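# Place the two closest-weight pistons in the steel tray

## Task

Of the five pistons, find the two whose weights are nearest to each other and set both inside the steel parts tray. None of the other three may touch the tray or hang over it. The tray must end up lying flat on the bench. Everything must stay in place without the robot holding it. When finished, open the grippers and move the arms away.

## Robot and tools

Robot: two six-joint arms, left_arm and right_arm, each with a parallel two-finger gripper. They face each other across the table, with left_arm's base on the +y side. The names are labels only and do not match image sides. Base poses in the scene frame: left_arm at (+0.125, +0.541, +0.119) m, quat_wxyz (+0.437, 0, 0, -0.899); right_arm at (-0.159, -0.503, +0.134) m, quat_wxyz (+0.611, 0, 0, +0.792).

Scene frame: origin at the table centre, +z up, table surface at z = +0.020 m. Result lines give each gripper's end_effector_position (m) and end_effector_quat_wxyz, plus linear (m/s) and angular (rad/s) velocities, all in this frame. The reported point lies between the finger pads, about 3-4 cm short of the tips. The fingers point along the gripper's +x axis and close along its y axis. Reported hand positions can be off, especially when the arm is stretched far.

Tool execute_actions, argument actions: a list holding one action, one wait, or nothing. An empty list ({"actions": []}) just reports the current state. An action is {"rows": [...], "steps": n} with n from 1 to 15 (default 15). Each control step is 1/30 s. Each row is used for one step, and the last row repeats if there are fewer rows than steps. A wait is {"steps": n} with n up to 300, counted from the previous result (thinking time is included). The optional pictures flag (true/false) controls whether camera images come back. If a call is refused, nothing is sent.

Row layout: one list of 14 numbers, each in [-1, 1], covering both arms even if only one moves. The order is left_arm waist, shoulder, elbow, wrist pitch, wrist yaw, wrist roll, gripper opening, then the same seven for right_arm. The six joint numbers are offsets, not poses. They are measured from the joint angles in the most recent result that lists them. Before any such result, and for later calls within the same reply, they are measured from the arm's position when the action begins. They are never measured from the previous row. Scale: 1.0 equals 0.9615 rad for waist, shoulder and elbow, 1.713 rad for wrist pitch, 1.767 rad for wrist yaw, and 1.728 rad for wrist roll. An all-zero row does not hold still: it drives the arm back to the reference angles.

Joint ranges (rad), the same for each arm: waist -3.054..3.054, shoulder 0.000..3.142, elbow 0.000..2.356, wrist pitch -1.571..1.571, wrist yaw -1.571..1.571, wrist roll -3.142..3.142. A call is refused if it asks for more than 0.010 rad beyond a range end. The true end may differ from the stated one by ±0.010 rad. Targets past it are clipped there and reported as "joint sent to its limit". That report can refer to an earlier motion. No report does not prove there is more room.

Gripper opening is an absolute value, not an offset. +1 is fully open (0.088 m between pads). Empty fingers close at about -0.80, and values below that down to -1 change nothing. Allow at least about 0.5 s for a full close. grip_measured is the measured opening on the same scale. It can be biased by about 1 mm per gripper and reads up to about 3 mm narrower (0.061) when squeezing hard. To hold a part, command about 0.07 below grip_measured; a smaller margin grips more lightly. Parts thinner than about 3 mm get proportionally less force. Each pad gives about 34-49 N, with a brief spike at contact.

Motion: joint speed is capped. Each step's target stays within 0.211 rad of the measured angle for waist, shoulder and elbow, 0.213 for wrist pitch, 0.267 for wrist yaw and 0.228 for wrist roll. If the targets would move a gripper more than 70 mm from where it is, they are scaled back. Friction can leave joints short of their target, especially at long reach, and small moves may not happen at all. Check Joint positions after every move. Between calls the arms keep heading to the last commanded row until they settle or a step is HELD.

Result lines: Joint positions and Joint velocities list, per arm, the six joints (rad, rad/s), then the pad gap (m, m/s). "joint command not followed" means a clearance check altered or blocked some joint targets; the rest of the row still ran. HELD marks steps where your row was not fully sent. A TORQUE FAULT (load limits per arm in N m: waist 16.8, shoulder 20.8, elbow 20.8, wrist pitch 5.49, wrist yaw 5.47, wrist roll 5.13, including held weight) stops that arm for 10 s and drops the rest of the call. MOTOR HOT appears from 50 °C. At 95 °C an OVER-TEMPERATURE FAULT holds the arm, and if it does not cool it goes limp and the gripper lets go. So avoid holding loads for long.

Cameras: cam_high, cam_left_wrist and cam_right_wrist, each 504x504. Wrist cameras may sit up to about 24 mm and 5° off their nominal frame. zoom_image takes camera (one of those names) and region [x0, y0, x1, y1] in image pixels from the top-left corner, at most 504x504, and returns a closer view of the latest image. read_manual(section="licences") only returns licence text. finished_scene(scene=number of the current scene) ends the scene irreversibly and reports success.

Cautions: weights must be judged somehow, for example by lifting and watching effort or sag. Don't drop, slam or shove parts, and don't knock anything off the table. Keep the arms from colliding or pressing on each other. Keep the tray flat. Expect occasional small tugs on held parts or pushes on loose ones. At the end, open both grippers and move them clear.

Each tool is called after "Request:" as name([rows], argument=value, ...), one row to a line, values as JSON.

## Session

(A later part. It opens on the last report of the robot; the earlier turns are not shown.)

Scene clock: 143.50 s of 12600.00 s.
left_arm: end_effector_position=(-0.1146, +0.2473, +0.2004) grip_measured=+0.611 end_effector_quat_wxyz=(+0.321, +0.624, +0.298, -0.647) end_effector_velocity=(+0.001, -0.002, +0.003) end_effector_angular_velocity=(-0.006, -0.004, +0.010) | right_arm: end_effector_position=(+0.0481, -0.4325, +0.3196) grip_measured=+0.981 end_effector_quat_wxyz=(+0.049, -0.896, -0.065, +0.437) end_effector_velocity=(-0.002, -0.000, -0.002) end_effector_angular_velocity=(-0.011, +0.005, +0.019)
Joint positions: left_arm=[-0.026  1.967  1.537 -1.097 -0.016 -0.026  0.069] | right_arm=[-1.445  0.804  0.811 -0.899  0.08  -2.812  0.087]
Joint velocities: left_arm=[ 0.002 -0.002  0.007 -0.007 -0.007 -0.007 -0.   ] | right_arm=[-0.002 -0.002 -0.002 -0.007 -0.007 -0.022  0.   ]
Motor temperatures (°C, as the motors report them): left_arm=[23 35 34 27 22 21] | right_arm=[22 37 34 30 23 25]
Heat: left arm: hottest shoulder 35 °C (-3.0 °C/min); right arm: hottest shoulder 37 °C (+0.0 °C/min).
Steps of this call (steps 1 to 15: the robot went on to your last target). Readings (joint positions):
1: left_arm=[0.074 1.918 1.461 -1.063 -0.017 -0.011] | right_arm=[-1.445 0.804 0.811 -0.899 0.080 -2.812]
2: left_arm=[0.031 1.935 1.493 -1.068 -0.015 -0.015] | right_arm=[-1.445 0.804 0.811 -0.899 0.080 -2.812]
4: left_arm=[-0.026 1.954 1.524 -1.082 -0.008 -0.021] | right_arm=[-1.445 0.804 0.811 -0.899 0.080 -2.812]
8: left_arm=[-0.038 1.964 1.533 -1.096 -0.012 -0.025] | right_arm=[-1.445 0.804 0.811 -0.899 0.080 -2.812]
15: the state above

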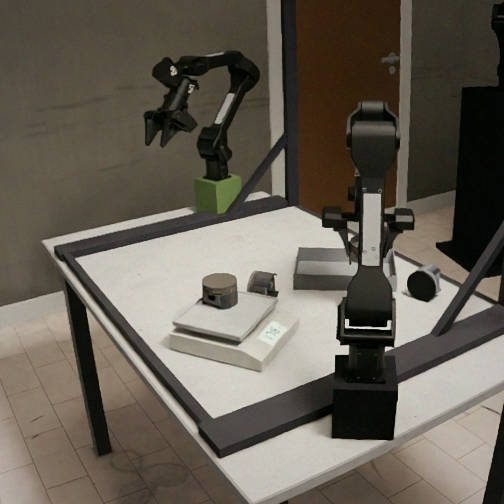

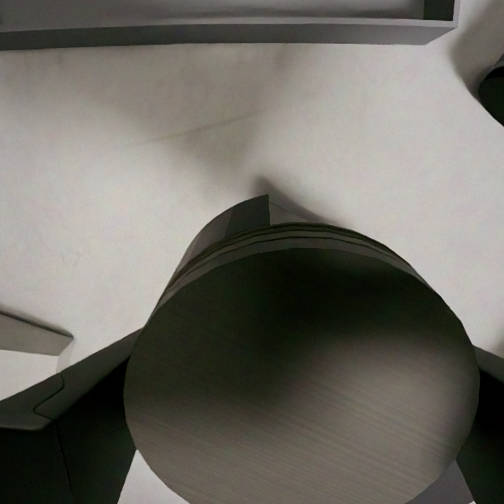

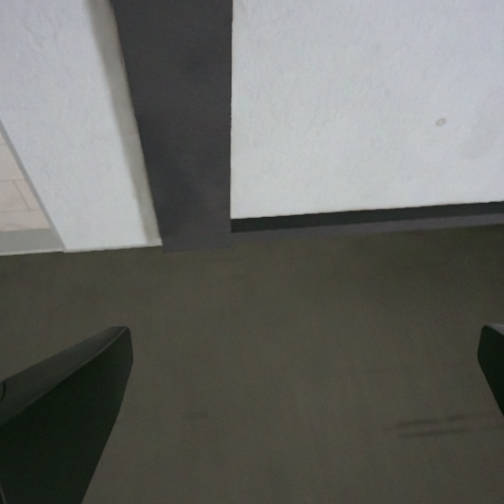

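Request:
execute_actions([
  {"rows":[[-0.025,0.03,0.05,0,0,0,0.53,0,0,0,0,0,0,1],[-0.025,0.07,0.11,0,0,0,0.53,0,0,0,0,0,0,1],[-0.025,0.11,0.17,-0.01,0,0,0.53,0,0,0,0,0,0,1],[-0.025,0.15,0.23,-0.02,0,0,0.53,0,0,0,0,0,0,1],[-0.025,0.19,0.29,-0.02,0,0,0.53,0,0,0,0,0,0,1],[-0.025,0.23,0.35,-0.02,0,0,0.53,0,0,0,0,0,0,1],[-0.025,0.27,0.41,-0.02,0,0,0.53,0,0,0,0,0,0,1],[-0.025,0.31,0.47,-0.02,0,0,0.53,0,0,0,0,0,0,1],[-0.025,0.35,0.53,-0.02,0,0,0.53,0,0,0,0,0,0,1],[-0.025,0.39,0.59,-0.02,0,0,0.53,0,0,0,0,0,0,1],[-0.025,0.43,0.65,-0.02,0,0,0.53,0,0,0,0,0,0,1],[-0.025,0.47,0.71,-0.02,0,0,0.53,0,0,0,0,0,0,1],[-0.025,0.51,0.77,-0.02,0,0,0.53,0,0,0,0,0,0,1],[-0.025,0.55,0.81,-0.02,0,0,0.53,0,0,0,0,0,0,1],[-0.025,0.585,0.835,-0.02,0,0,0.53,0,0,0,0,0,0,1]],"steps":15},
], pictures=false)

Request:
execute_actions([
  {"steps":20},
])

Scene clock: 151.67 s of 12600.00 s.
left_arm: end_effector_position=(-0.2175, +0.1417, +0.1963) grip_measured=+0.611 end_effector_quat_wxyz=(+0.342, +0.555, +0.259, -0.713) end_effector_velocity=(-0.153, -0.179, -0.116) end_effector_angular_velocity=(-0.236, +0.179, +0.010) | right_arm: end_effector_position=(+0.0481, -0.4325, +0.3196) grip_measured=+0.981 end_effector_quat_wxyz=(+0.049, -0.896, -0.065, +0.437) end_effector_velocity=(-0.001, +0.003, -0.002) end_effector_angular_velocity=(+0.021, +0.005, +0.006)
Joint positions: left_arm=[-0.049  2.429  2.238 -1.127 -0.017 -0.026  0.069] | right_arm=[-1.445  0.804  0.811 -0.899  0.08  -2.812  0.087]
Joint velocities: left_arm=[-0.002  1.023  1.311  0.007 -0.022 -0.007 -0.   ] | right_arm=[-0.002 -0.002 -0.007  0.007 -0.022  0.007 -0.   ]
Motor temperatures (°C, as the motors report them): left_arm=[23 35 35 27 22 21] | right_arm=[22 37 35 30 23 25]
Heat: left arm: hottest shoulder 35 °C (-2.0 °C/min); right arm: hottest shoulder 37 °C (+0.0 °C/min).
Steps of this call (steps 1 to 15: the robot went on to your last target; steps 16 to 90: nothing new was sent; then 4.67 s passed at rest; steps 91 to 105: all 15 steps of this action). Readings (joint positions):
91: left_arm=[-0.027 1.970 1.543 -1.101 -0.016 -0.026] | right_arm=[-1.445 0.804 0.811 -0.899 0.080 -2.812]
92: left_arm=[-0.030 1.981 1.561 -1.109 -0.017 -0.026] | right_arm=[-1.445 0.804 0.811 -0.899 0.080 -2.812]
94: left_arm=[-0.039 2.028 1.638 -1.114 -0.017 -0.026] | right_arm=[-1.445 0.804 0.811 -0.899 0.080 -2.812]
98: left_arm=[-0.049 2.166 1.854 -1.126 -0.017 -0.026] | right_arm=[-1.445 0.804 0.811 -0.899 0.080 -2.812]
105: the state above

Scene clock: 152.33 s of 12600.00 s.
left_arm: end_effector_position=(-0.2265, +0.1314, +0.1768) grip_measured=+0.611 end_effector_quat_wxyz=(+0.341, +0.557, +0.260, -0.711) end_effector_velocity=(+0.005, +0.003, -0.001) end_effector_angular_velocity=(+0.006, -0.026, +0.024) | right_arm: end_effector_position=(+0.0481, -0.4325, +0.3196) grip_measured=+0.981 end_effector_quat_wxyz=(+0.049, -0.896, -0.065, +0.437) end_effector_velocity=(-0.003, +0.002, -0.001) end_effector_angular_velocity=(+0.010, +0.007, +0.017)
Joint positions: left_arm=[-0.049  2.52   2.328 -1.132 -0.017 -0.026  0.069] | right_arm=[-1.445  0.804  0.811 -0.899  0.08  -2.812  0.087]
Joint velocities: left_arm=[-0.002 -0.002 -0.002 -0.022 -0.022 -0.022 -0.   ] | right_arm=[-0.002 -0.007 -0.002 -0.007 -0.022 -0.007 -0.   ]
Motor temperatures (°C, as the motors report them): left_arm=[23 35 35 27 22 21] | right_arm=[22 37 35 30 23 25]
Heat: left arm: hottest shoulder 35 °C (-2.0 °C/min); right arm: hottest shoulder 37 °C (+0.0 °C/min).
Steps of this call (steps 1 to 20: the robot went on to your last target). Readings (joint positions):
1: left_arm=[-0.049 2.456 2.272 -1.125 -0.017 -0.026] | right_arm=[-1.445 0.804 0.811 -0.899 0.080 -2.812]
2: left_arm=[-0.049 2.476 2.293 -1.125 -0.017 -0.026] | right_arm=[-1.445 0.804 0.811 -0.899 0.080 -2.812]
4: left_arm=[-0.049 2.501 2.309 -1.130 -0.017 -0.026] | right_arm=[-1.445 0.804 0.811 -0.899 0.080 -2.812]
8: left_arm=[-0.049 2.520 2.316 -1.132 -0.017 -0.026] | right_arm=[-1.445 0.804 0.811 -0.899 0.080 -2.812]
20: the state above

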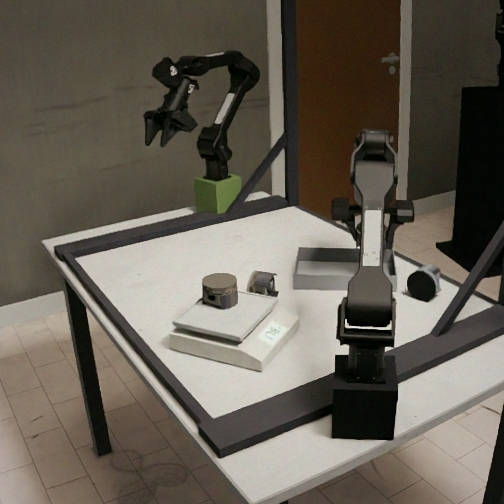

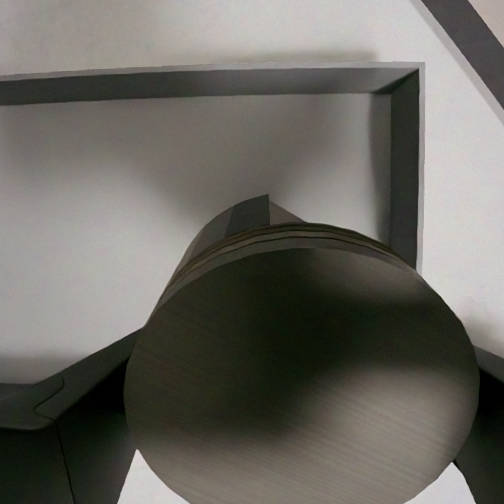

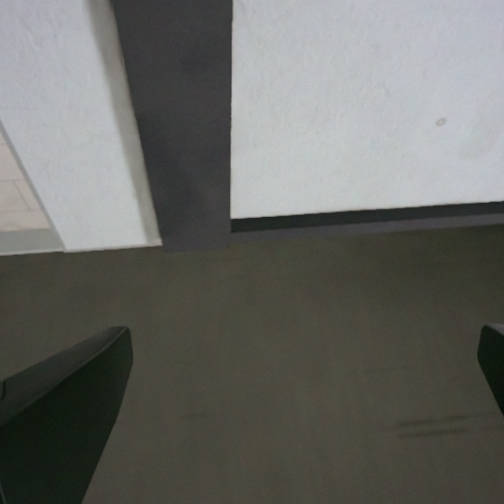

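Request:
execute_actions([
  {"rows":[[0,0.015,0,0.01,0,0,0.53,0,0,0,0,0,0,1],[0,0.03,0,0.02,0,0,0.53,0,0,0,0,0,0,1],[0,0.045,0,0.03,0,0,0.53,0,0,0,0,0,0,1],[0,0.06,0,0.04,0,0,0.53,0,0,0,0,0,0,1],[0,0.075,0,0.05,0,0,0.53,0,0,0,0,0,0,1],[0,0.09,0,0.06,0,0,0.53,0,0,0,0,0,0,1],[0,0.105,0,0.065,0,0,0.53,0,0,0,0,0,0,1],[0,0.12,0,0.065,0,0,0.53,0,0,0,0,0,0,1],[0,0.135,0,0.065,0,0,0.53,0,0,0,0,0,0,1]],"steps":15},
], pictures=false)

Request:
execute_actions([
  {"rows":[[0,0.008,0,0,0,0,0.53,0,0,0,0,0,0,1],[0,0.016,0,0,0,0,0.53,0,0,0,0,0,0,1],[0,0.024,0,0,0,0,0.53,0,0,0,0,0,0,1],[0,0.032,0,0,0,0,0.53,0,0,0,0,0,0,1]],"steps":15},
])

Scene clock: 160.63 s of 12600.00 s.
left_arm: end_effector_position=(-0.2343, +0.1224, +0.1147) grip_measured=+0.611 end_effector_quat_wxyz=(+0.338, +0.566, +0.264, -0.704) end_effector_velocity=(+0.001, +0.002, -0.017) end_effector_angular_velocity=(+0.017, -0.022, +0.006) | right_arm: end_effector_position=(+0.0481, -0.4325, +0.3196) grip_measured=+0.981 end_effector_quat_wxyz=(+0.049, -0.896, -0.065, +0.437) end_effector_velocity=(+0.000, +0.001, +0.001) end_effector_angular_velocity=(+0.014, -0.008, -0.004)
Joint positions: left_arm=[-0.049  2.647  2.327 -1.029 -0.017 -0.026  0.069] | right_arm=[-1.445  0.804  0.811 -0.899  0.08  -2.812  0.087]
Joint velocities: left_arm=[-0.002  0.032 -0.002  0.007 -0.007 -0.007 -0.   ] | right_arm=[-0.002 -0.007 -0.002  0.007 -0.007  0.007  0.   ]
Motor temperatures (°C, as the motors report them): left_arm=[23 38 36 27 22 21] | right_arm=[22 36 35 30 23 25]
Heat: left arm: hottest shoulder 38 °C (+2.0 °C/min); right arm: hottest shoulder 36 °C (-1.0 °C/min).
Steps of this call (steps 1 to 15: the robot went on to your last target; steps 16 to 90: nothing new was sent; then 4.80 s passed at rest; steps 91 to 105: all 15 steps of this action). Readings (joint positions):
91: left_arm=[-0.049 2.520 2.328 -1.131 -0.017 -0.026] | right_arm=[-1.445 0.804 0.811 -0.899 0.080 -2.812]
92: left_arm=[-0.049 2.521 2.328 -1.126 -0.017 -0.026] | right_arm=[-1.445 0.804 0.811 -0.899 0.080 -2.812]
94: left_arm=[-0.049 2.532 2.328 -1.095 -0.017 -0.026] | right_arm=[-1.445 0.804 0.811 -0.899 0.080 -2.812]
98: left_arm=[-0.049 2.576 2.328 -1.040 -0.017 -0.026] | right_arm=[-1.445 0.804 0.811 -0.899 0.080 -2.812]
105: the state above

Scene clock: 161.13 s of 12600.00 s.
left_arm: end_effector_position=(-0.2331, +0.1237, +0.1054) grip_measured=+0.611 end_effector_quat_wxyz=(+0.336, +0.572, +0.267, -0.700) end_effector_velocity=(+0.001, +0.002, +0.000) end_effector_angular_velocity=(+0.002, -0.009, +0.006) | right_arm: end_effector_position=(+0.0481, -0.4325, +0.3196) grip_measured=+0.981 end_effector_quat_wxyz=(+0.049, -0.896, -0.065, +0.437) end_effector_velocity=(-0.005, -0.000, -0.003) end_effector_angular_velocity=(-0.006, +0.017, +0.013)
Joint positions: left_arm=[-0.049  2.664  2.327 -1.028 -0.017 -0.026  0.069] | right_arm=[-1.445  0.804  0.811 -0.899  0.08  -2.812  0.087]
Joint velocities: left_arm=[-0.002 -0.002 -0.002 -0.007 -0.007 -0.007 -0.   ] | right_arm=[ 0.002 -0.007 -0.002 -0.022 -0.007 -0.007  0.   ]
Motor temperatures (°C, as the motors report them): left_arm=[23 38 36 27 22 21] | right_arm=[22 36 35 30 23 25]
Heat: left arm: hottest shoulder 38 °C (+2.0 °C/min); right arm: hottest shoulder 36 °C (-1.0 °C/min).
Steps of this call (steps 1 to 15: all 15 steps of this action). Readings (joint positions):
1: left_arm=[-0.049 2.648 2.327 -1.028 -0.017 -0.026] | right_arm=[-1.445 0.804 0.811 -0.899 0.080 -2.812]
2: left_arm=[-0.049 2.648 2.327 -1.028 -0.017 -0.026] | right_arm=[-1.445 0.804 0.811 -0.899 0.080 -2.812]
4: left_arm=[-0.049 2.648 2.327 -1.028 -0.017 -0.026] | right_arm=[-1.445 0.804 0.811 -0.899 0.080 -2.812]
8: left_arm=[-0.049 2.655 2.327 -1.028 -0.017 -0.026] | right_arm=[-1.445 0.804 0.811 -0.899 0.080 -2.812]
15: the state above

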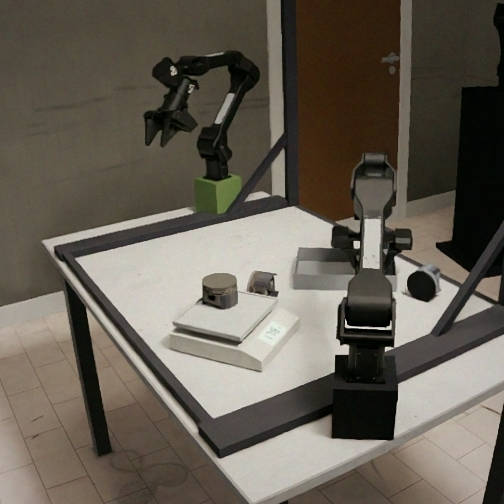

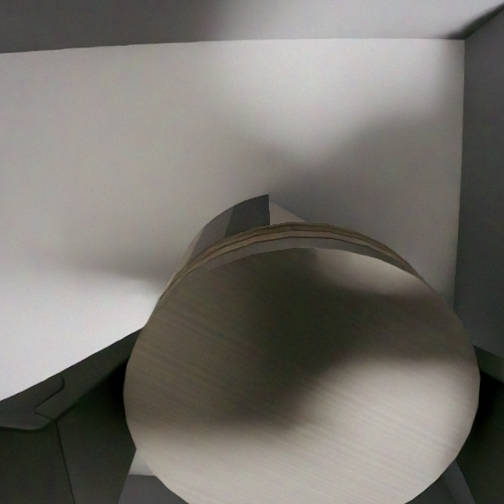

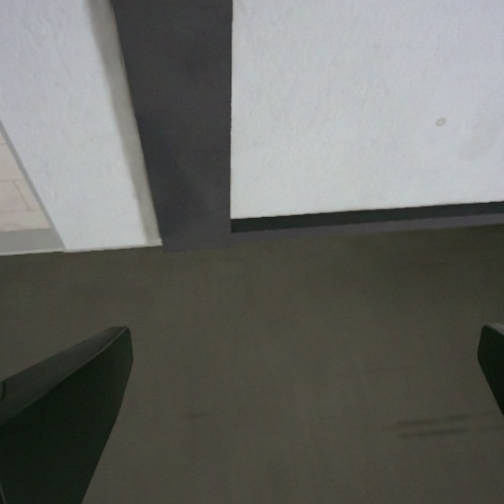

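Request:
execute_actions([
  {"rows":[[0,0.01,0,-0.01,0,0,0.53,0,0,0,0,0,0,1],[0,0.018,0,-0.02,0,0,0.53,0,0,0,0,0,0,1],[0,0.026,0,-0.02,0,0,0.53,0,0,0,0,0,0,1]],"steps":15},
], pictures=false)

Scene clock: 164.63 s of 12600.00 s.
left_arm: end_effector_position=(-0.2279, +0.1298, +0.1002) grip_measured=+0.611 end_effector_quat_wxyz=(+0.330, +0.586, +0.273, -0.688) end_effector_velocity=(-0.003, +0.005, +0.000) end_effector_angular_velocity=(+0.010, -0.000, -0.016) | right_arm: end_effector_position=(+0.0481, -0.4325, +0.3196) grip_measured=+0.981 end_effector_quat_wxyz=(+0.049, -0.896, -0.065, +0.437) end_effector_velocity=(-0.002, -0.002, -0.003) end_effector_angular_velocity=(-0.005, +0.010, -0.013)
Joint positions: left_arm=[-0.049  2.672  2.327 -1.061 -0.017 -0.026  0.069] | right_arm=[-1.445  0.804  0.811 -0.899  0.08  -2.812  0.087]
Joint velocities: left_arm=[-0.007 -0.002 -0.002 -0.007  0.007  0.007 -0.   ] | right_arm=[-0.002 -0.002 -0.007 -0.007  0.007  0.007 -0.   ]
Motor temperatures (°C, as the motors report them): left_arm=[23 39 36 27 22 21] | right_arm=[22 36 35 30 23 25]
Heat: left arm: hottest shoulder 39 °C (+3.0 °C/min); right arm: hottest shoulder 36 °C (-1.0 °C/min).
Steps of this call (steps 1 to 15: the robot went on to your last target; steps 16 to 90: nothing new was sent; steps 91 to 105: all 15 steps of this action). Readings (joint positions):
91: left_arm=[-0.049 2.664 2.327 -1.029 -0.017 -0.026] | right_arm=[-1.445 0.804 0.811 -0.899 0.080 -2.812]
92: left_arm=[-0.049 2.664 2.327 -1.037 -0.017 -0.026] | right_arm=[-1.445 0.804 0.811 -0.899 0.080 -2.812]
94: left_arm=[-0.049 2.665 2.327 -1.053 -0.017 -0.026] | right_arm=[-1.445 0.804 0.811 -0.899 0.080 -2.812]
98: left_arm=[-0.049 2.671 2.327 -1.059 -0.017 -0.026] | right_arm=[-1.445 0.804 0.811 -0.899 0.080 -2.812]
105: the state above

Request:
execute_actions([
  {"rows":[[0,0,0,0,0,0,0.62,0,0,0,0,0,0,1],[0,0,0,0,0,0,0.68,0,0,0,0,0,0,1],[0,0,0,0,0,0,0.74,0,0,0,0,0,0,1],[0,0,0,0,0,0,0.85,0,0,0,0,0,0,1]],"steps":12},
])

Request:
execute_actions([
  {"rows":[[0,-0.03,0,-0.01,0,0,0.85,0,0,0,0,0,0,1],[0,-0.06,0,-0.02,0,0,0.85,0,0,0,0,0,0,1],[0,-0.1,0,-0.035,0,0,0.85,0,0,0,0,0,0,1],[0,-0.14,0,-0.05,0,0,0.85,0,0,0,0,0,0,1],[0,-0.18,0,-0.069,0,0,0.85,0,0,0,0,0,0,1],[0,-0.23,0,-0.069,0,0,0.85,0,0,0,0,0,0,1],[0,-0.28,-0.03,-0.069,0,0,0.85,0,0,0,0,0,0,1],[0,-0.34,-0.1,-0.069,0,0,1,0,0,0,0,0,0,1],[0,-0.4,-0.19,-0.069,0,0,1,0,0,0,0,0,0,1],[0,-0.46,-0.28,-0.069,0,0,1,0,0,0,0,0,0,1],[0,-0.52,-0.37,-0.069,0,0,1,0,0,0,0,0,0,1],[0,-0.58,-0.47,-0.069,0,0,1,0,0,0,0,0,0,1],[0,-0.64,-0.57,-0.069,0,0,1,0,0,0,0,0,0,1],[0,-0.7,-0.67,-0.069,0,0,1,0,0,0,0,0,0,1],[0,-0.727,-0.76,-0.069,0,0,1,0,0,0,0,0,0,1]],"steps":15},
], pictures=false)

Request:
execute_actions([
  {"steps":15},
], pictures=false)

Request:
execute_actions([
  {"rows":[[0.05,0,0,0,0,0,1,0,0,0,0,0,0,1],[0.12,0,0,0,0,0,1,0,0,0,0,0,0,1],[0.19,0,0,0,0,0,1,0,0,0,0,0,0,1],[0.26,0,0,0,0,0,1,0,0,0,0,0,0,1],[0.33,0,0,0,0,0,1,0,0,0,0,0,0,1],[0.4,0,0,0,0,0,1,0,0,0,0,0,0,1],[0.47,0,0,0,0,0,1,0,0,0,0,0,0,1],[0.54,0,0,0,0,0,1,0,0,0,0,0,0,1],[0.61,0,0,0,0,0,1,0,0,0,0,0,0,1],[0.68,0,0,0,0,0,1,0,0,0,0,0,0,1],[0.75,0,0,0,0,0,1,0,0,0,0,0,0,1],[0.81,0,0,0,0,0,1,0,0,0,0,0,0,1],[0.853,0,0,0,0,0,1,0,0,0,0,0,0,1]],"steps":15},
], pictures=false)

Request:
execute_actions([
  {"steps":15},
])

Scene clock: 176.47 s of 12600.00 s.
left_arm: end_effector_position=(-0.2279, +0.1298, +0.1002) grip_measured=+0.841 end_effector_quat_wxyz=(+0.330, +0.586, +0.273, -0.688) end_effector_velocity=(+0.001, +0.002, +0.000) end_effector_angular_velocity=(+0.001, -0.009, +0.006) | right_arm: end_effector_position=(+0.0481, -0.4325, +0.3196) grip_measured=+0.981 end_effector_quat_wxyz=(+0.049, -0.896, -0.065, +0.437) end_effector_velocity=(+0.001, +0.001, +0.000) end_effector_angular_velocity=(-0.005, -0.008, +0.019)
Joint positions: left_arm=[-0.049  2.672  2.327 -1.061 -0.017 -0.026  0.08 ] | right_arm=[-1.445  0.804  0.811 -0.899  0.08  -2.812  0.087]
Joint velocities: left_arm=[-0.002 -0.002 -0.002 -0.007 -0.007 -0.007  0.004] | right_arm=[-0.002 -0.002 -0.002  0.007 -0.007 -0.022 -0.   ]
Motor temperatures (°C, as the motors report them): left_arm=[23 41 36 27 22 21] | right_arm=[22 36 35 30 23 25]
Heat: left arm: hottest shoulder 41 °C (+6.1 °C/min); right arm: hottest shoulder 36 °C (-1.0 °C/min).
Steps of this call (steps 1 to 15: the robot went on to your last target; steps 16 to 90: nothing new was sent; then 8.43 s passed at rest; steps 91 to 102: all 12 steps of this action). Readings (joint positions):
91: left_arm=[-0.049 2.672 2.327 -1.061 -0.017 -0.026] | right_arm=[-1.445 0.804 0.811 -0.899 0.080 -2.812]
92: left_arm=[-0.049 2.672 2.327 -1.061 -0.017 -0.026] | right_arm=[-1.445 0.804 0.811 -0.899 0.080 -2.812]
94: left_arm=[-0.049 2.672 2.327 -1.061 -0.017 -0.026] | right_arm=[-1.445 0.804 0.811 -0.899 0.080 -2.812]
98: left_arm=[-0.049 2.672 2.327 -1.061 -0.017 -0.026] | right_arm=[-1.445 0.804 0.811 -0.899 0.080 -2.812]
102: the state above

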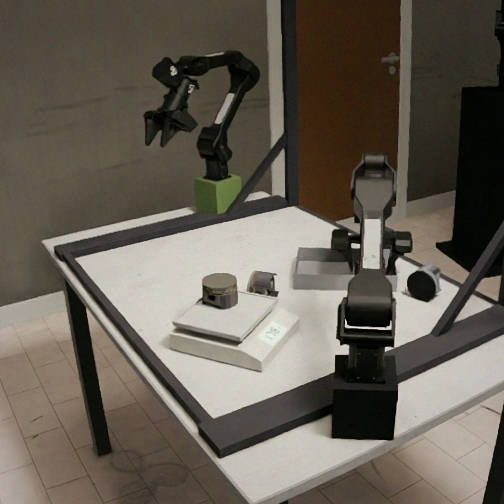

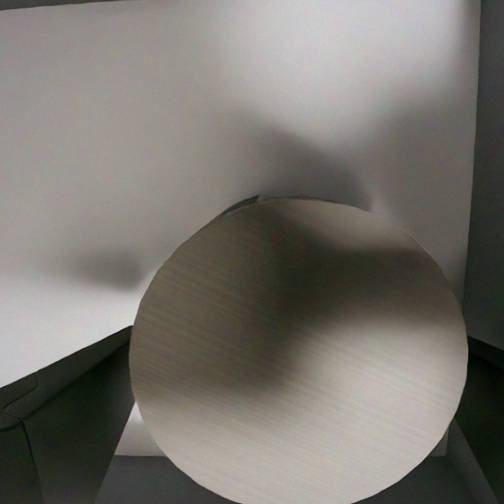

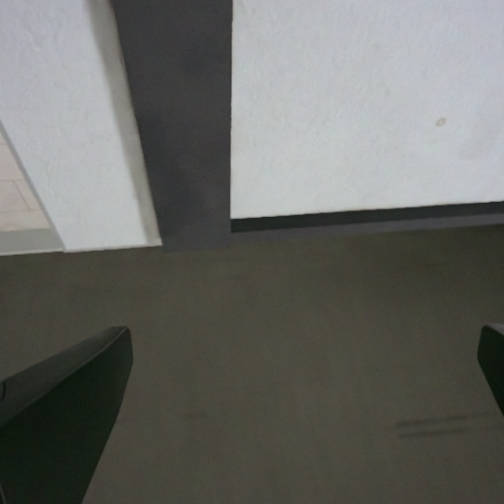

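Scene clock: 176.97 s of 12600.00 s.
left_arm: end_effector_position=(-0.1676, +0.1992, +0.2584) grip_measured=+0.979 end_effector_quat_wxyz=(+0.339, +0.563, +0.263, -0.706) end_effector_velocity=(+0.271, +0.310, +0.192) end_effector_angular_velocity=(+0.083, -0.094, +0.024) | right_arm: end_effector_position=(+0.0481, -0.4325, +0.3196) grip_measured=+0.981 end_effector_quat_wxyz=(+0.049, -0.896, -0.065, +0.437) end_effector_velocity=(-0.004, -0.002, -0.003) end_effector_angular_velocity=(-0.015, +0.014, +0.014)
Joint positions: left_arm=[-0.049  2.081  1.913 -1.174 -0.017 -0.026  0.087] | right_arm=[-1.445  0.804  0.811 -0.899  0.08  -2.812  0.087]
Joint velocities: left_arm=[-0.002 -1.678 -1.751 -0.051 -0.022 -0.022  0.004] | right_arm=[-0.007 -0.007 -0.002 -0.022 -0.007 -0.022 -0.   ]
Motor temperatures (°C, as the motors report them): left_arm=[23 41 36 27 22 21] | right_arm=[22 36 35 30 23 25]
Heat: left arm: hottest shoulder 41 °C (+6.0 °C/min); right arm: hottest shoulder 36 °C (-1.0 °C/min).
Steps of this call (steps 1 to 15: all 15 steps of this action). Readings (joint positions):
1: left_arm=[-0.049 2.672 2.327 -1.062 -0.017 -0.026] | right_arm=[-1.445 0.804 0.811 -0.899 0.080 -2.812]
2: left_arm=[-0.049 2.666 2.327 -1.069 -0.017 -0.026] | right_arm=[-1.445 0.804 0.811 -0.899 0.080 -2.812]
4: left_arm=[-0.049 2.641 2.326 -1.105 -0.017 -0.026] | right_arm=[-1.445 0.804 0.811 -0.899 0.080 -2.812]
8: left_arm=[-0.049 2.524 2.304 -1.151 -0.017 -0.026] | right_arm=[-1.445 0.804 0.811 -0.899 0.080 -2.812]
15: the state above

Scene clock: 177.47 s of 12600.00 s.
left_arm: end_effector_position=(-0.1205, +0.2537, +0.2141) grip_measured=+0.985 end_effector_quat_wxyz=(+0.310, +0.635, +0.294, -0.643) end_effector_velocity=(-0.001, -0.001, +0.000) end_effector_angular_velocity=(-0.010, -0.001, +0.005) | right_arm: end_effector_position=(+0.0481, -0.4325, +0.3196) grip_measured=+0.981 end_effector_quat_wxyz=(+0.049, -0.896, -0.065, +0.437) end_effector_velocity=(-0.001, +0.000, +0.000) end_effector_angular_velocity=(-0.000, +0.003, +0.008)
Joint positions: left_arm=[-0.049  1.974  1.603 -1.18  -0.017 -0.026  0.087] | right_arm=[-1.445  0.804  0.811 -0.899  0.08  -2.812  0.087]
Joint velocities: left_arm=[-0.002 -0.002 -0.002  0.007 -0.007 -0.007 -0.   ] | right_arm=[-0.002 -0.002  0.002 -0.007 -0.007 -0.007 -0.   ]
Motor temperatures (°C, as the motors report them): left_arm=[23 41 36 27 22 21] | right_arm=[22 36 35 30 23 25]
Heat: left arm: hottest shoulder 41 °C (+6.1 °C/min); right arm: hottest shoulder 36 °C (-1.0 °C/min).
Steps of this call (steps 1 to 15: the robot went on to your last target). Readings (joint positions):
1: left_arm=[-0.049 2.033 1.856 -1.175 -0.017 -0.026] | right_arm=[-1.445 0.804 0.811 -0.899 0.080 -2.812]
2: left_arm=[-0.049 1.995 1.801 -1.176 -0.017 -0.026] | right_arm=[-1.445 0.804 0.811 -0.899 0.080 -2.812]
4: left_arm=[-0.049 1.955 1.704 -1.180 -0.017 -0.026] | right_arm=[-1.445 0.804 0.811 -0.899 0.080 -2.812]
8: left_arm=[-0.049 1.973 1.613 -1.182 -0.017 -0.026] | right_arm=[-1.445 0.804 0.811 -0.899 0.080 -2.812]
15: the state above

Scene clock: 177.97 s of 12600.00 s.
left_arm: end_effector_position=(+0.1174, +0.1627, +0.2141) grip_measured=+0.985 end_effector_quat_wxyz=(+0.509, +0.498, +0.491, -0.502) end_effector_velocity=(+0.622, -0.011, -0.002) end_effector_angular_velocity=(+0.013, +0.021, +1.645) | right_arm: end_effector_position=(+0.0481, -0.4325, +0.3196) grip_measured=+0.981 end_effector_quat_wxyz=(+0.049, -0.896, -0.065, +0.437) end_effector_velocity=(-0.002, +0.001, -0.002) end_effector_angular_velocity=(-0.004, +0.012, +0.013)
Joint positions: left_arm=[ 0.639  1.974  1.603 -1.178 -0.014 -0.026  0.087] | right_arm=[-1.445  0.804  0.811 -0.899  0.08  -2.812  0.087]
Joint velocities: left_arm=[ 1.653  0.002 -0.002 -0.007  0.022  0.007 -0.   ] | right_arm=[ 0.002  0.002 -0.002 -0.007 -0.007 -0.007 -0.   ]
Motor temperatures (°C, as the motors report them): left_arm=[23 41 36 27 22 21] | right_arm=[22 36 35 30 23 25]
Heat: left arm: hottest shoulder 41 °C (+6.0 °C/min); right arm: hottest shoulder 36 °C (-1.0 °C/min).
Steps of this call (steps 1 to 15: all 15 steps of this action). Readings (joint positions):
1: left_arm=[-0.046 1.974 1.603 -1.180 -0.015 -0.026] | right_arm=[-1.445 0.804 0.811 -0.899 0.080 -2.812]
2: left_arm=[-0.035 1.974 1.603 -1.180 -0.011 -0.026] | right_arm=[-1.445 0.804 0.811 -0.899 0.080 -2.812]
4: left_arm=[0.030 1.974 1.603 -1.179 -0.007 -0.026] | right_arm=[-1.445 0.804 0.811 -0.899 0.080 -2.812]
8: left_arm=[0.246 1.974 1.603 -1.179 -0.013 -0.026] | right_arm=[-1.445 0.804 0.811 -0.899 0.080 -2.812]
15: the state above

Scene clock: 178.47 s of 12600.00 s.
left_arm: end_effector_position=(+0.1677, +0.1650, +0.2141) grip_measured=+0.985 end_effector_quat_wxyz=(+0.542, +0.465, +0.522, -0.467) end_effector_velocity=(+0.000, +0.001, +0.001) end_effector_angular_velocity=(+0.003, -0.007, -0.010) | right_arm: end_effector_position=(+0.0481, -0.4325, +0.3196) grip_measured=+0.981 end_effector_quat_wxyz=(+0.049, -0.896, -0.065, +0.437) end_effector_velocity=(-0.001, -0.003, -0.000) end_effector_angular_velocity=(-0.002, +0.001, -0.018)
Joint positions: left_arm=[ 0.771  1.974  1.603 -1.178 -0.018 -0.026  0.087] | right_arm=[-1.445  0.804  0.811 -0.899  0.08  -2.812  0.087]
Joint velocities: left_arm=[-0.002 -0.002  0.002 -0.007 -0.007  0.007 -0.   ] | right_arm=[-0.007 -0.007 -0.002 -0.007  0.007  0.007 -0.   ]
Motor temperatures (°C, as the motors report them): left_arm=[23 41 36 27 22 21] | right_arm=[22 36 35 30 23 25]
Heat: left arm: hottest shoulder 41 °C (+6.1 °C/min); right arm: hottest shoulder 36 °C (-1.0 °C/min).
Steps of this call (steps 1 to 15: the robot went on to your last target). Readings (joint positions):
1: left_arm=[0.691 1.974 1.603 -1.178 -0.017 -0.026] | right_arm=[-1.445 0.804 0.811 -0.899 0.080 -2.812]
2: left_arm=[0.735 1.974 1.603 -1.178 -0.021 -0.026] | right_arm=[-1.445 0.804 0.811 -0.899 0.080 -2.812]
4: left_arm=[0.784 1.974 1.603 -1.178 -0.024 -0.026] | right_arm=[-1.445 0.804 0.811 -0.899 0.080 -2.812]
8: left_arm=[0.781 1.974 1.603 -1.178 -0.020 -0.026] | right_arm=[-1.445 0.804 0.811 -0.899 0.080 -2.812]
15: the state above

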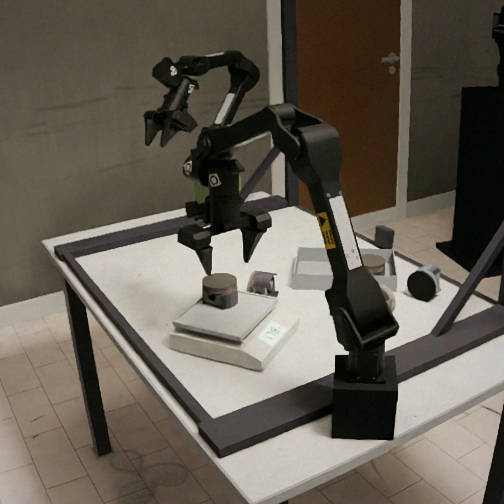

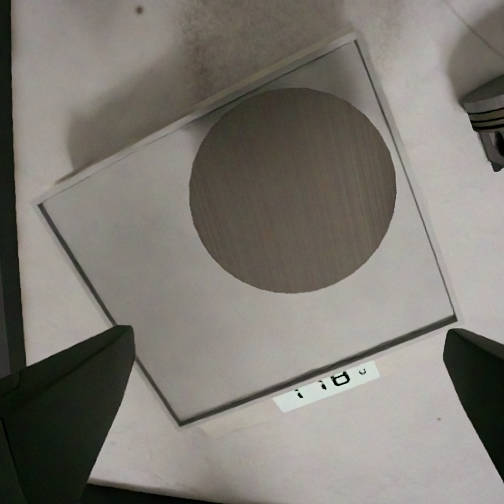

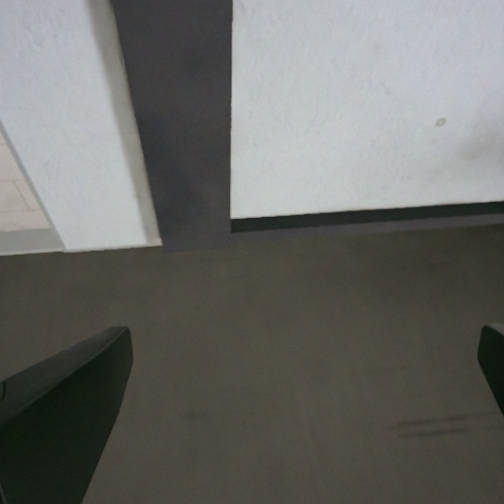

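Request:
execute_actions([
  {"rows":[[-0.01,0.03,0,0.015,0,0,1,0,0,0,0,0,0,1],[-0.01,0.06,0,0.03,0,0,1,0,0,0,0,0,0,1],[-0.01,0.09,0,0.045,0,0,1,0,0,0,0,0,0,1],[-0.01,0.12,0,0.06,0,0,1,0,0,0,0,0,0,1],[-0.01,0.15,0,0.075,0,0,1,0,0,0,0,0,0,1],[-0.01,0.18,0,0.09,0,0,1,0,0,0,0,0,0,1],[-0.01,0.212,0,0.109,0,0,1,0,0,0,0,0,0,1]],"steps":15},
], pictures=false)

Request:
execute_actions([
  {"rows":[[0,0,0,0,0,0,0.8,0,0,0,0,0,0,1],[0,0,0,0,0,0,0.7,0,0,0,0,0,0,1],[0,0,0,0,0,0,0.6,0,0,0,0,0,0,1],[0,0,0,0,0,0,0.48,0,0,0,0,0,0,1]],"steps":12},
])

Scene clock: 183.87 s of 12600.00 s.
left_arm: end_effector_position=(+0.1685, +0.1337, +0.1406) grip_measured=+0.985 end_effector_quat_wxyz=(+0.537, +0.470, +0.524, -0.465) end_effector_velocity=(+0.002, -0.019, +0.004) end_effector_angular_velocity=(-0.070, -0.014, -0.010) | right_arm: end_effector_position=(+0.0481, -0.4325, +0.3196) grip_measured=+0.981 end_effector_quat_wxyz=(+0.049, -0.896, -0.065, +0.437) end_effector_velocity=(+0.001, +0.001, +0.000) end_effector_angular_velocity=(+0.004, -0.006, +0.008)
Joint positions: left_arm=[ 0.764  2.171  1.603 -0.995 -0.018 -0.026  0.087] | right_arm=[-1.445  0.804  0.811 -0.899  0.08  -2.812  0.087]
Joint velocities: left_arm=[-0.002  0.007  0.027  0.051 -0.007  0.007 -0.   ] | right_arm=[-0.002 -0.002 -0.002  0.007 -0.007 -0.007 -0.   ]
Motor temperatures (°C, as the motors report them): left_arm=[23 41 36 27 22 21] | right_arm=[22 36 35 30 23 25]
Heat: left arm: hottest shoulder 41 °C (+7.1 °C/min); right arm: hottest shoulder 36 °C (-1.0 °C/min).
Steps of this call (steps 1 to 15: the robot went on to your last target; steps 16 to 90: nothing new was sent; then 1.90 s passed at rest; steps 91 to 105: all 15 steps of this action). Readings (joint positions):
91: left_arm=[0.771 1.975 1.603 -1.176 -0.018 -0.026] | right_arm=[-1.445 0.804 0.811 -0.899 0.080 -2.812]
92: left_arm=[0.770 1.980 1.603 -1.167 -0.018 -0.026] | right_arm=[-1.445 0.804 0.811 -0.899 0.080 -2.812]
94: left_arm=[0.767 2.006 1.605 -1.123 -0.018 -0.026] | right_arm=[-1.445 0.804 0.811 -0.899 0.080 -2.812]
98: left_arm=[0.764 2.111 1.607 -1.028 -0.018 -0.026] | right_arm=[-1.445 0.804 0.811 -0.899 0.080 -2.812]
105: the state above

Scene clock: 184.27 s of 12600.00 s.
left_arm: end_effector_position=(+0.1686, +0.1333, +0.1408) grip_measured=+0.557 end_effector_quat_wxyz=(+0.537, +0.470, +0.524, -0.465) end_effector_velocity=(-0.002, +0.002, +0.002) end_effector_angular_velocity=(+0.002, +0.008, +0.005) | right_arm: end_effector_position=(+0.0481, -0.4325, +0.3196) grip_measured=+0.981 end_effector_quat_wxyz=(+0.049, -0.896, -0.065, +0.437) end_effector_velocity=(-0.004, -0.001, -0.004) end_effector_angular_velocity=(+0.002, +0.024, -0.004)
Joint positions: left_arm=[ 0.764  2.171  1.603 -0.994 -0.019 -0.026  0.066] | right_arm=[-1.445  0.804  0.811 -0.899  0.08  -2.812  0.087]
Joint velocities: left_arm=[-0.002 -0.007 -0.002 -0.007  0.007 -0.007 -0.   ] | right_arm=[-0.002 -0.002 -0.002 -0.022 -0.007  0.007 -0.   ]
Motor temperatures (°C, as the motors report them): left_arm=[23 41 36 27 22 21] | right_arm=[22 36 35 30 23 25]
Heat: left arm: hottest shoulder 41 °C (+7.0 °C/min); right arm: hottest shoulder 36 °C (-1.0 °C/min).
Steps of this call (steps 1 to 12: all 12 steps of this action). Readings (joint positions):
1: left_arm=[0.764 2.171 1.603 -0.994 -0.018 -0.026] | right_arm=[-1.445 0.804 0.811 -0.899 0.080 -2.812]
2: left_arm=[0.764 2.171 1.603 -0.994 -0.018 -0.026] | right_arm=[-1.445 0.804 0.811 -0.899 0.080 -2.812]
4: left_arm=[0.764 2.171 1.603 -0.994 -0.018 -0.026] | right_arm=[-1.445 0.804 0.811 -0.899 0.080 -2.812]
8: left_arm=[0.764 2.171 1.603 -0.994 -0.019 -0.026] | right_arm=[-1.445 0.804 0.811 -0.899 0.080 -2.812]
12: the state above

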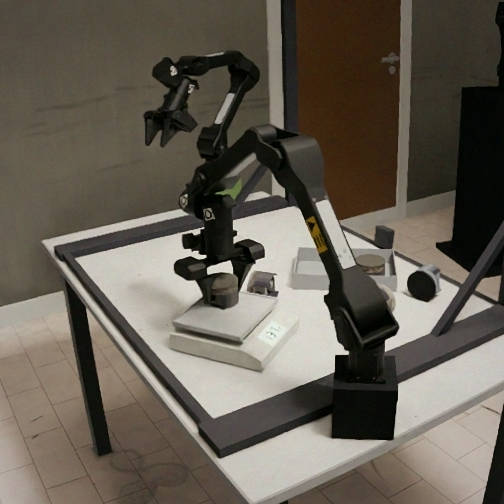

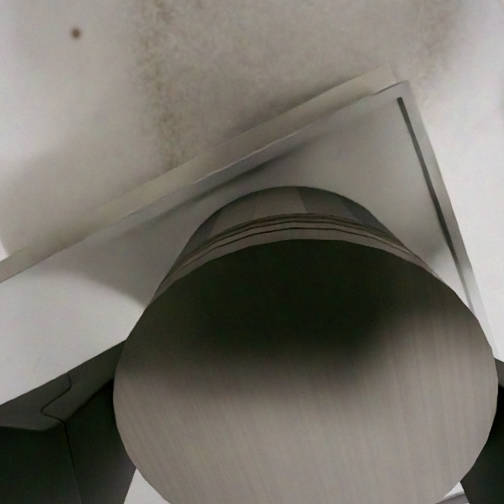

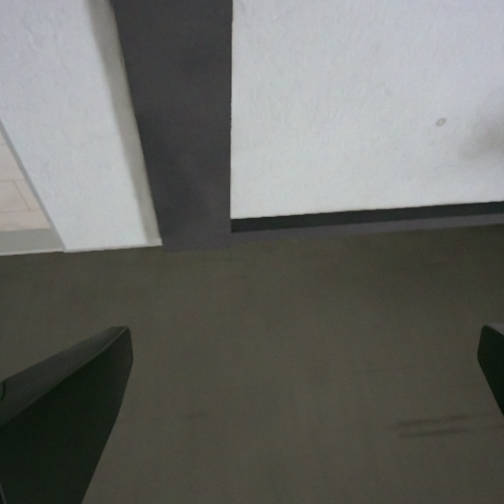

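Request:
execute_actions([
  {"rows":[[0,0,0.04,-0.02,0,0,0.48,0,0,0,0,0,0,1],[0,0,0.09,-0.04,0,0,0.48,0,0,0,0,0,0,1],[0,0,0.14,-0.06,0,0,0.48,0,0,0,0,0,0,1],[0,0,0.2,-0.08,0,0,0.48,0,0,0,0,0,0,1],[0,0,0.26,-0.08,0,0,0.48,0,0,0,0,0,0,1],[-0.03,0,0.32,-0.08,0,0,0.48,0,0,0,0,0,0,1],[-0.09,0.02,0.38,-0.08,0,0.03,0.48,0,0,0,0,0,0,1],[-0.16,0.06,0.44,-0.08,0,0.06,0.48,0,0,0,0,0,0,1],[-0.23,0.1,0.5,-0.08,0,0.096,0.48,0,0,0,0,0,0,1],[-0.3,0.14,0.56,-0.08,0,0.096,0.48,0,0,0,0,0,0,1],[-0.37,0.18,0.62,-0.08,0,0.096,0.48,0,0,0,0,0,0,1],[-0.44,0.23,0.68,-0.08,0,0.096,0.48,0,0,0,0,0,0,1],[-0.51,0.28,0.73,-0.08,0,0.096,0.48,0,0,0,0,0,0,1],[-0.58,0.33,0.765,-0.08,0,0.096,0.48,0,0,0,0,0,0,1],[-0.65,0.37,0.765,-0.08,0,0.096,0.48,0,0,0,0,0,0,1]],"steps":15},
], pictures=false)

Request:
execute_actions([
  {"steps":35},
])

Scene clock: 192.53 s of 12600.00 s.
left_arm: end_effector_position=(+0.0481, +0.0304, +0.2367) grip_measured=+0.557 end_effector_quat_wxyz=(+0.509, +0.479, +0.342, -0.629) end_effector_velocity=(-0.580, -0.098, -0.138) end_effector_angular_velocity=(-0.046, -0.053, -1.240) | right_arm: end_effector_position=(+0.0481, -0.4325, +0.3196) grip_measured=+0.981 end_effector_quat_wxyz=(+0.049, -0.896, -0.065, +0.437) end_effector_velocity=(-0.001, -0.001, +0.000) end_effector_angular_velocity=(+0.009, +0.006, -0.008)
Joint positions: left_arm=[ 0.508  2.308  2.171 -1.117 -0.025  0.108  0.066] | right_arm=[-1.445  0.804  0.811 -0.899  0.08  -2.812  0.087]
Joint velocities: left_arm=[-1.082  0.906  0.984 -0.037 -0.007  0.168 -0.   ] | right_arm=[-0.007 -0.002  0.002 -0.007 -0.007  0.007  0.   ]
Motor temperatures (°C, as the motors report them): left_arm=[23 41 35 26 22 21] | right_arm=[22 36 35 30 23 25]
Heat: left arm: hottest shoulder 41 °C (+6.0 °C/min); right arm: hottest shoulder 36 °C (-1.0 °C/min).
Steps of this call (steps 1 to 15: the robot went on to your last target; steps 16 to 90: nothing new was sent; then 4.77 s passed at rest; steps 91 to 105: all 15 steps of this action). Readings (joint positions):
91: left_arm=[0.764 2.171 1.608 -1.000 -0.019 -0.026] | right_arm=[-1.445 0.804 0.811 -0.899 0.080 -2.812]
92: left_arm=[0.764 2.171 1.622 -1.019 -0.019 -0.026] | right_arm=[-1.445 0.804 0.811 -0.899 0.080 -2.812]
94: left_arm=[0.764 2.174 1.675 -1.076 -0.019 -0.026] | right_arm=[-1.445 0.804 0.811 -0.899 0.080 -2.812]
98: left_arm=[0.743 2.182 1.871 -1.113 -0.027 0.004] | right_arm=[-1.445 0.804 0.811 -0.899 0.080 -2.812]
105: the state above

Scene clock: 193.70 s of 12600.00 s.
left_arm: end_effector_position=(-0.1423, +0.0717, +0.1793) grip_measured=+0.557 end_effector_quat_wxyz=(+0.364, +0.559, +0.254, -0.700) end_effector_velocity=(-0.001, -0.001, +0.001) end_effector_angular_velocity=(-0.009, -0.001, +0.006) | right_arm: end_effector_position=(+0.0481, -0.4325, +0.3196) grip_measured=+0.981 end_effector_quat_wxyz=(+0.049, -0.896, -0.065, +0.437) end_effector_velocity=(-0.002, -0.000, -0.001) end_effector_angular_velocity=(-0.000, +0.003, +0.008)
Joint positions: left_arm=[ 0.142  2.514  2.326 -1.13  -0.019  0.138  0.066] | right_arm=[-1.445  0.804  0.811 -0.899  0.08  -2.812  0.087]
Joint velocities: left_arm=[-0.002 -0.002 -0.002  0.007 -0.007 -0.007 -0.   ] | right_arm=[-0.002 -0.007 -0.002 -0.007 -0.007 -0.007 -0.   ]
Motor temperatures (°C, as the motors report them): left_arm=[23 41 36 26 22 21] | right_arm=[22 36 35 30 23 25]
Heat: left arm: hottest shoulder 41 °C (+6.1 °C/min); right arm: hottest shoulder 36 °C (-1.0 °C/min).
Steps of this call (steps 1 to 35: the robot went on to your last target). Readings (joint positions):
1: left_arm=[0.472 2.339 2.200 -1.118 -0.024 0.113] | right_arm=[-1.445 0.804 0.811 -0.899 0.080 -2.812]
2: left_arm=[0.437 2.367 2.222 -1.118 -0.024 0.116] | right_arm=[-1.445 0.804 0.811 -0.899 0.080 -2.812]
4: left_arm=[0.367 2.416 2.253 -1.121 -0.024 0.123] | right_arm=[-1.445 0.804 0.811 -0.899 0.080 -2.812]
8: left_arm=[0.222 2.487 2.292 -1.127 -0.023 0.132] | right_arm=[-1.445 0.804 0.811 -0.899 0.080 -2.812]
35: the state above

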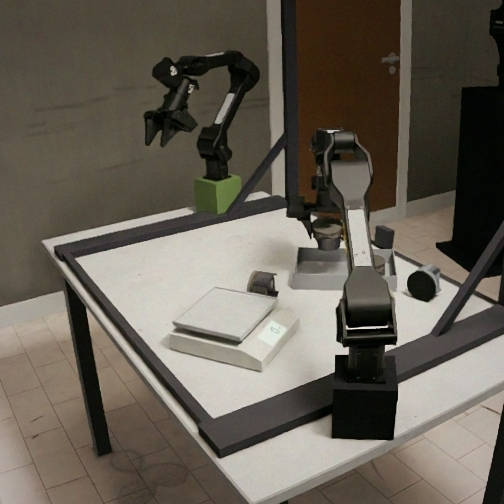

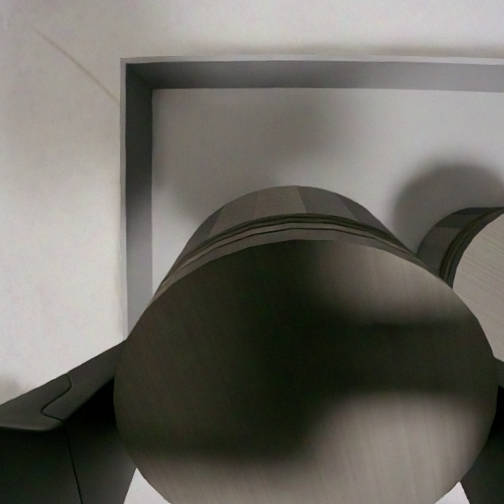

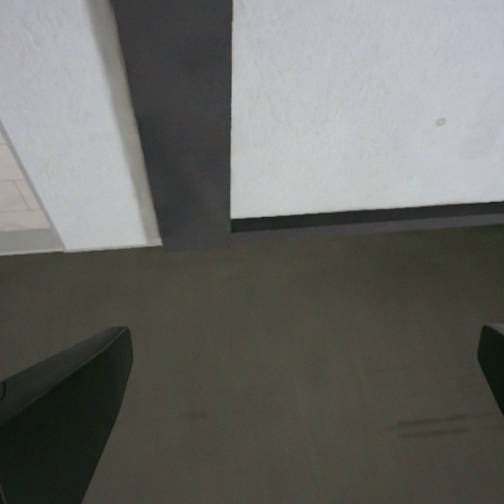

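Request:
execute_actions([
  {"rows":[[0,0.015,0,0.01,0,0,0.48,0,0,0,0,0,0,1],[0,0.03,0,0.02,0,0,0.48,0,0,0,0,0,0,1],[0,0.045,0,0.03,0,0,0.48,0,0,0,0,0,0,1],[0,0.06,0,0.04,0,0,0.48,0,0,0,0,0,0,1],[0,0.075,0,0.05,0,0,0.48,0,0,0,0,0,0,1],[0,0.09,0,0.06,0,0,0.48,0,0,0,0,0,0,1],[0,0.105,0,0.06,0,0,0.48,0,0,0,0,0,0,1],[0,0.12,0,0.06,0,0,0.48,0,0,0,0,0,0,1],[0,0.135,0,0.06,0,0,0.48,0,0,0,0,0,0,1],[0,0.15,0,0.06,0,0,0.48,0,0,0,0,0,0,1]],"steps":15},
], pictures=false)

Request:
execute_actions([
  {"rows":[[0,0.008,0,0,0,0,0.48,0,0,0,0,0,0,1],[0,0.016,0,-0.005,0,0,0.48,0,0,0,0,0,0,1],[0,0.024,0,-0.01,0,0,0.48,0,0,0,0,0,0,1],[0,0.032,0,-0.01,0,0,0.48,0,0,0,0,0,0,1],[0,0.04,0,-0.01,0,0,0.48,0,0,0,0,0,0,1]],"steps":15},
])

Scene clock: 200.10 s of 12600.00 s.
left_arm: end_effector_position=(-0.1468, +0.0638, +0.1100) grip_measured=+0.557 end_effector_quat_wxyz=(+0.356, +0.575, +0.263, -0.688) end_effector_velocity=(+0.004, +0.012, -0.056) end_effector_angular_velocity=(+0.094, -0.048, -0.011) | right_arm: end_effector_position=(+0.0481, -0.4325, +0.3196) grip_measured=+0.981 end_effector_quat_wxyz=(+0.049, -0.896, -0.065, +0.437) end_effector_velocity=(-0.004, +0.001, -0.002) end_effector_angular_velocity=(+0.005, +0.021, +0.017)
Joint positions: left_arm=[ 0.142  2.654  2.325 -1.034 -0.019  0.138  0.066] | right_arm=[-1.445  0.804  0.811 -0.899  0.08  -2.812  0.087]
Joint velocities: left_arm=[-0.002  0.1   -0.012  0.007  0.007  0.007 -0.   ] | right_arm=[-0.002 -0.002  0.002 -0.022 -0.022 -0.007 -0.   ]
Motor temperatures (°C, as the motors report them): left_arm=[23 42 36 27 22 21] | right_arm=[22 36 35 30 23 25]
Heat: left arm: hottest shoulder 42 °C (+7.1 °C/min); right arm: hottest shoulder 36 °C (-1.0 °C/min).
Steps of this call (steps 1 to 15: the robot went on to your last target; steps 16 to 90: nothing new was sent; then 2.90 s passed at rest; steps 91 to 105: all 15 steps of this action). Readings (joint positions):
91: left_arm=[0.142 2.514 2.326 -1.130 -0.019 0.138] | right_arm=[-1.445 0.804 0.811 -0.899 0.080 -2.812]
92: left_arm=[0.142 2.516 2.326 -1.125 -0.019 0.138] | right_arm=[-1.445 0.804 0.811 -0.899 0.080 -2.812]
94: left_arm=[0.142 2.525 2.326 -1.094 -0.019 0.138] | right_arm=[-1.445 0.804 0.811 -0.899 0.080 -2.812]
98: left_arm=[0.142 2.570 2.326 -1.042 -0.019 0.138] | right_arm=[-1.445 0.804 0.811 -0.899 0.080 -2.812]
105: the state above

Scene clock: 200.60 s of 12600.00 s.
left_arm: end_effector_position=(-0.1435, +0.0696, +0.0956) grip_measured=+0.557 end_effector_quat_wxyz=(+0.348, +0.588, +0.272, -0.677) end_effector_velocity=(+0.002, +0.004, +0.002) end_effector_angular_velocity=(+0.012, -0.014, +0.006) | right_arm: end_effector_position=(+0.0481, -0.4325, +0.3196) grip_measured=+0.981 end_effector_quat_wxyz=(+0.049, -0.896, -0.065, +0.437) end_effector_velocity=(-0.002, -0.000, -0.001) end_effector_angular_velocity=(+0.009, +0.006, -0.004)
Joint positions: left_arm=[ 0.142  2.68   2.324 -1.051 -0.019  0.138  0.066] | right_arm=[-1.445  0.804  0.811 -0.899  0.08  -2.812  0.087]
Joint velocities: left_arm=[-0.002 -0.007 -0.002 -0.022 -0.007 -0.007 -0.   ] | right_arm=[-0.002 -0.007 -0.002 -0.007 -0.007  0.007 -0.   ]
Motor temperatures (°C, as the motors report them): left_arm=[23 42 36 27 22 21] | right_arm=[22 36 35 30 23 25]
Heat: left arm: hottest shoulder 42 °C (+7.0 °C/min); right arm: hottest shoulder 36 °C (-1.0 °C/min).
Steps of this call (steps 1 to 15: all 15 steps of this action). Readings (joint positions):
1: left_arm=[0.142 2.656 2.324 -1.034 -0.019 0.138] | right_arm=[-1.445 0.804 0.811 -0.899 0.080 -2.812]
2: left_arm=[0.142 2.657 2.324 -1.034 -0.019 0.138] | right_arm=[-1.445 0.804 0.811 -0.899 0.080 -2.812]
4: left_arm=[0.142 2.657 2.324 -1.039 -0.019 0.138] | right_arm=[-1.445 0.804 0.811 -0.899 0.080 -2.812]
8: left_arm=[0.142 2.664 2.324 -1.048 -0.019 0.138] | right_arm=[-1.445 0.804 0.811 -0.899 0.080 -2.812]
15: the state above

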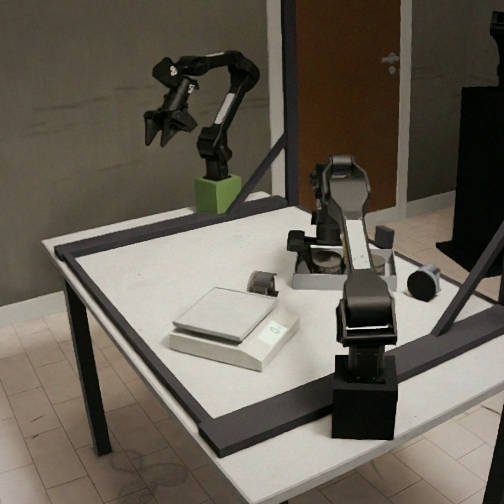

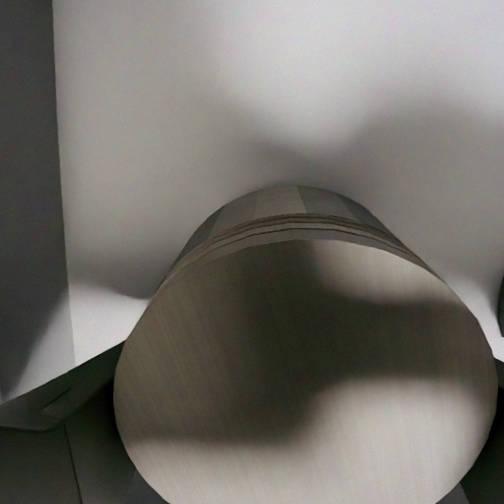

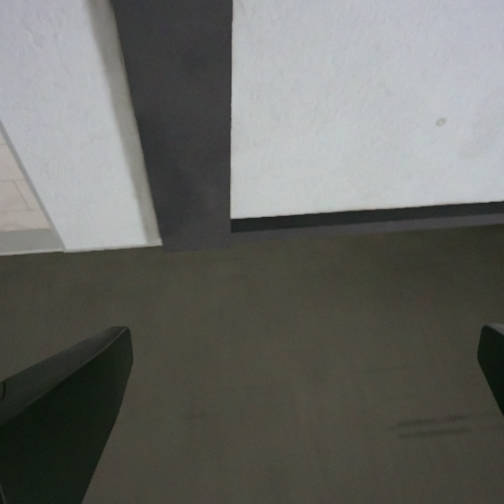

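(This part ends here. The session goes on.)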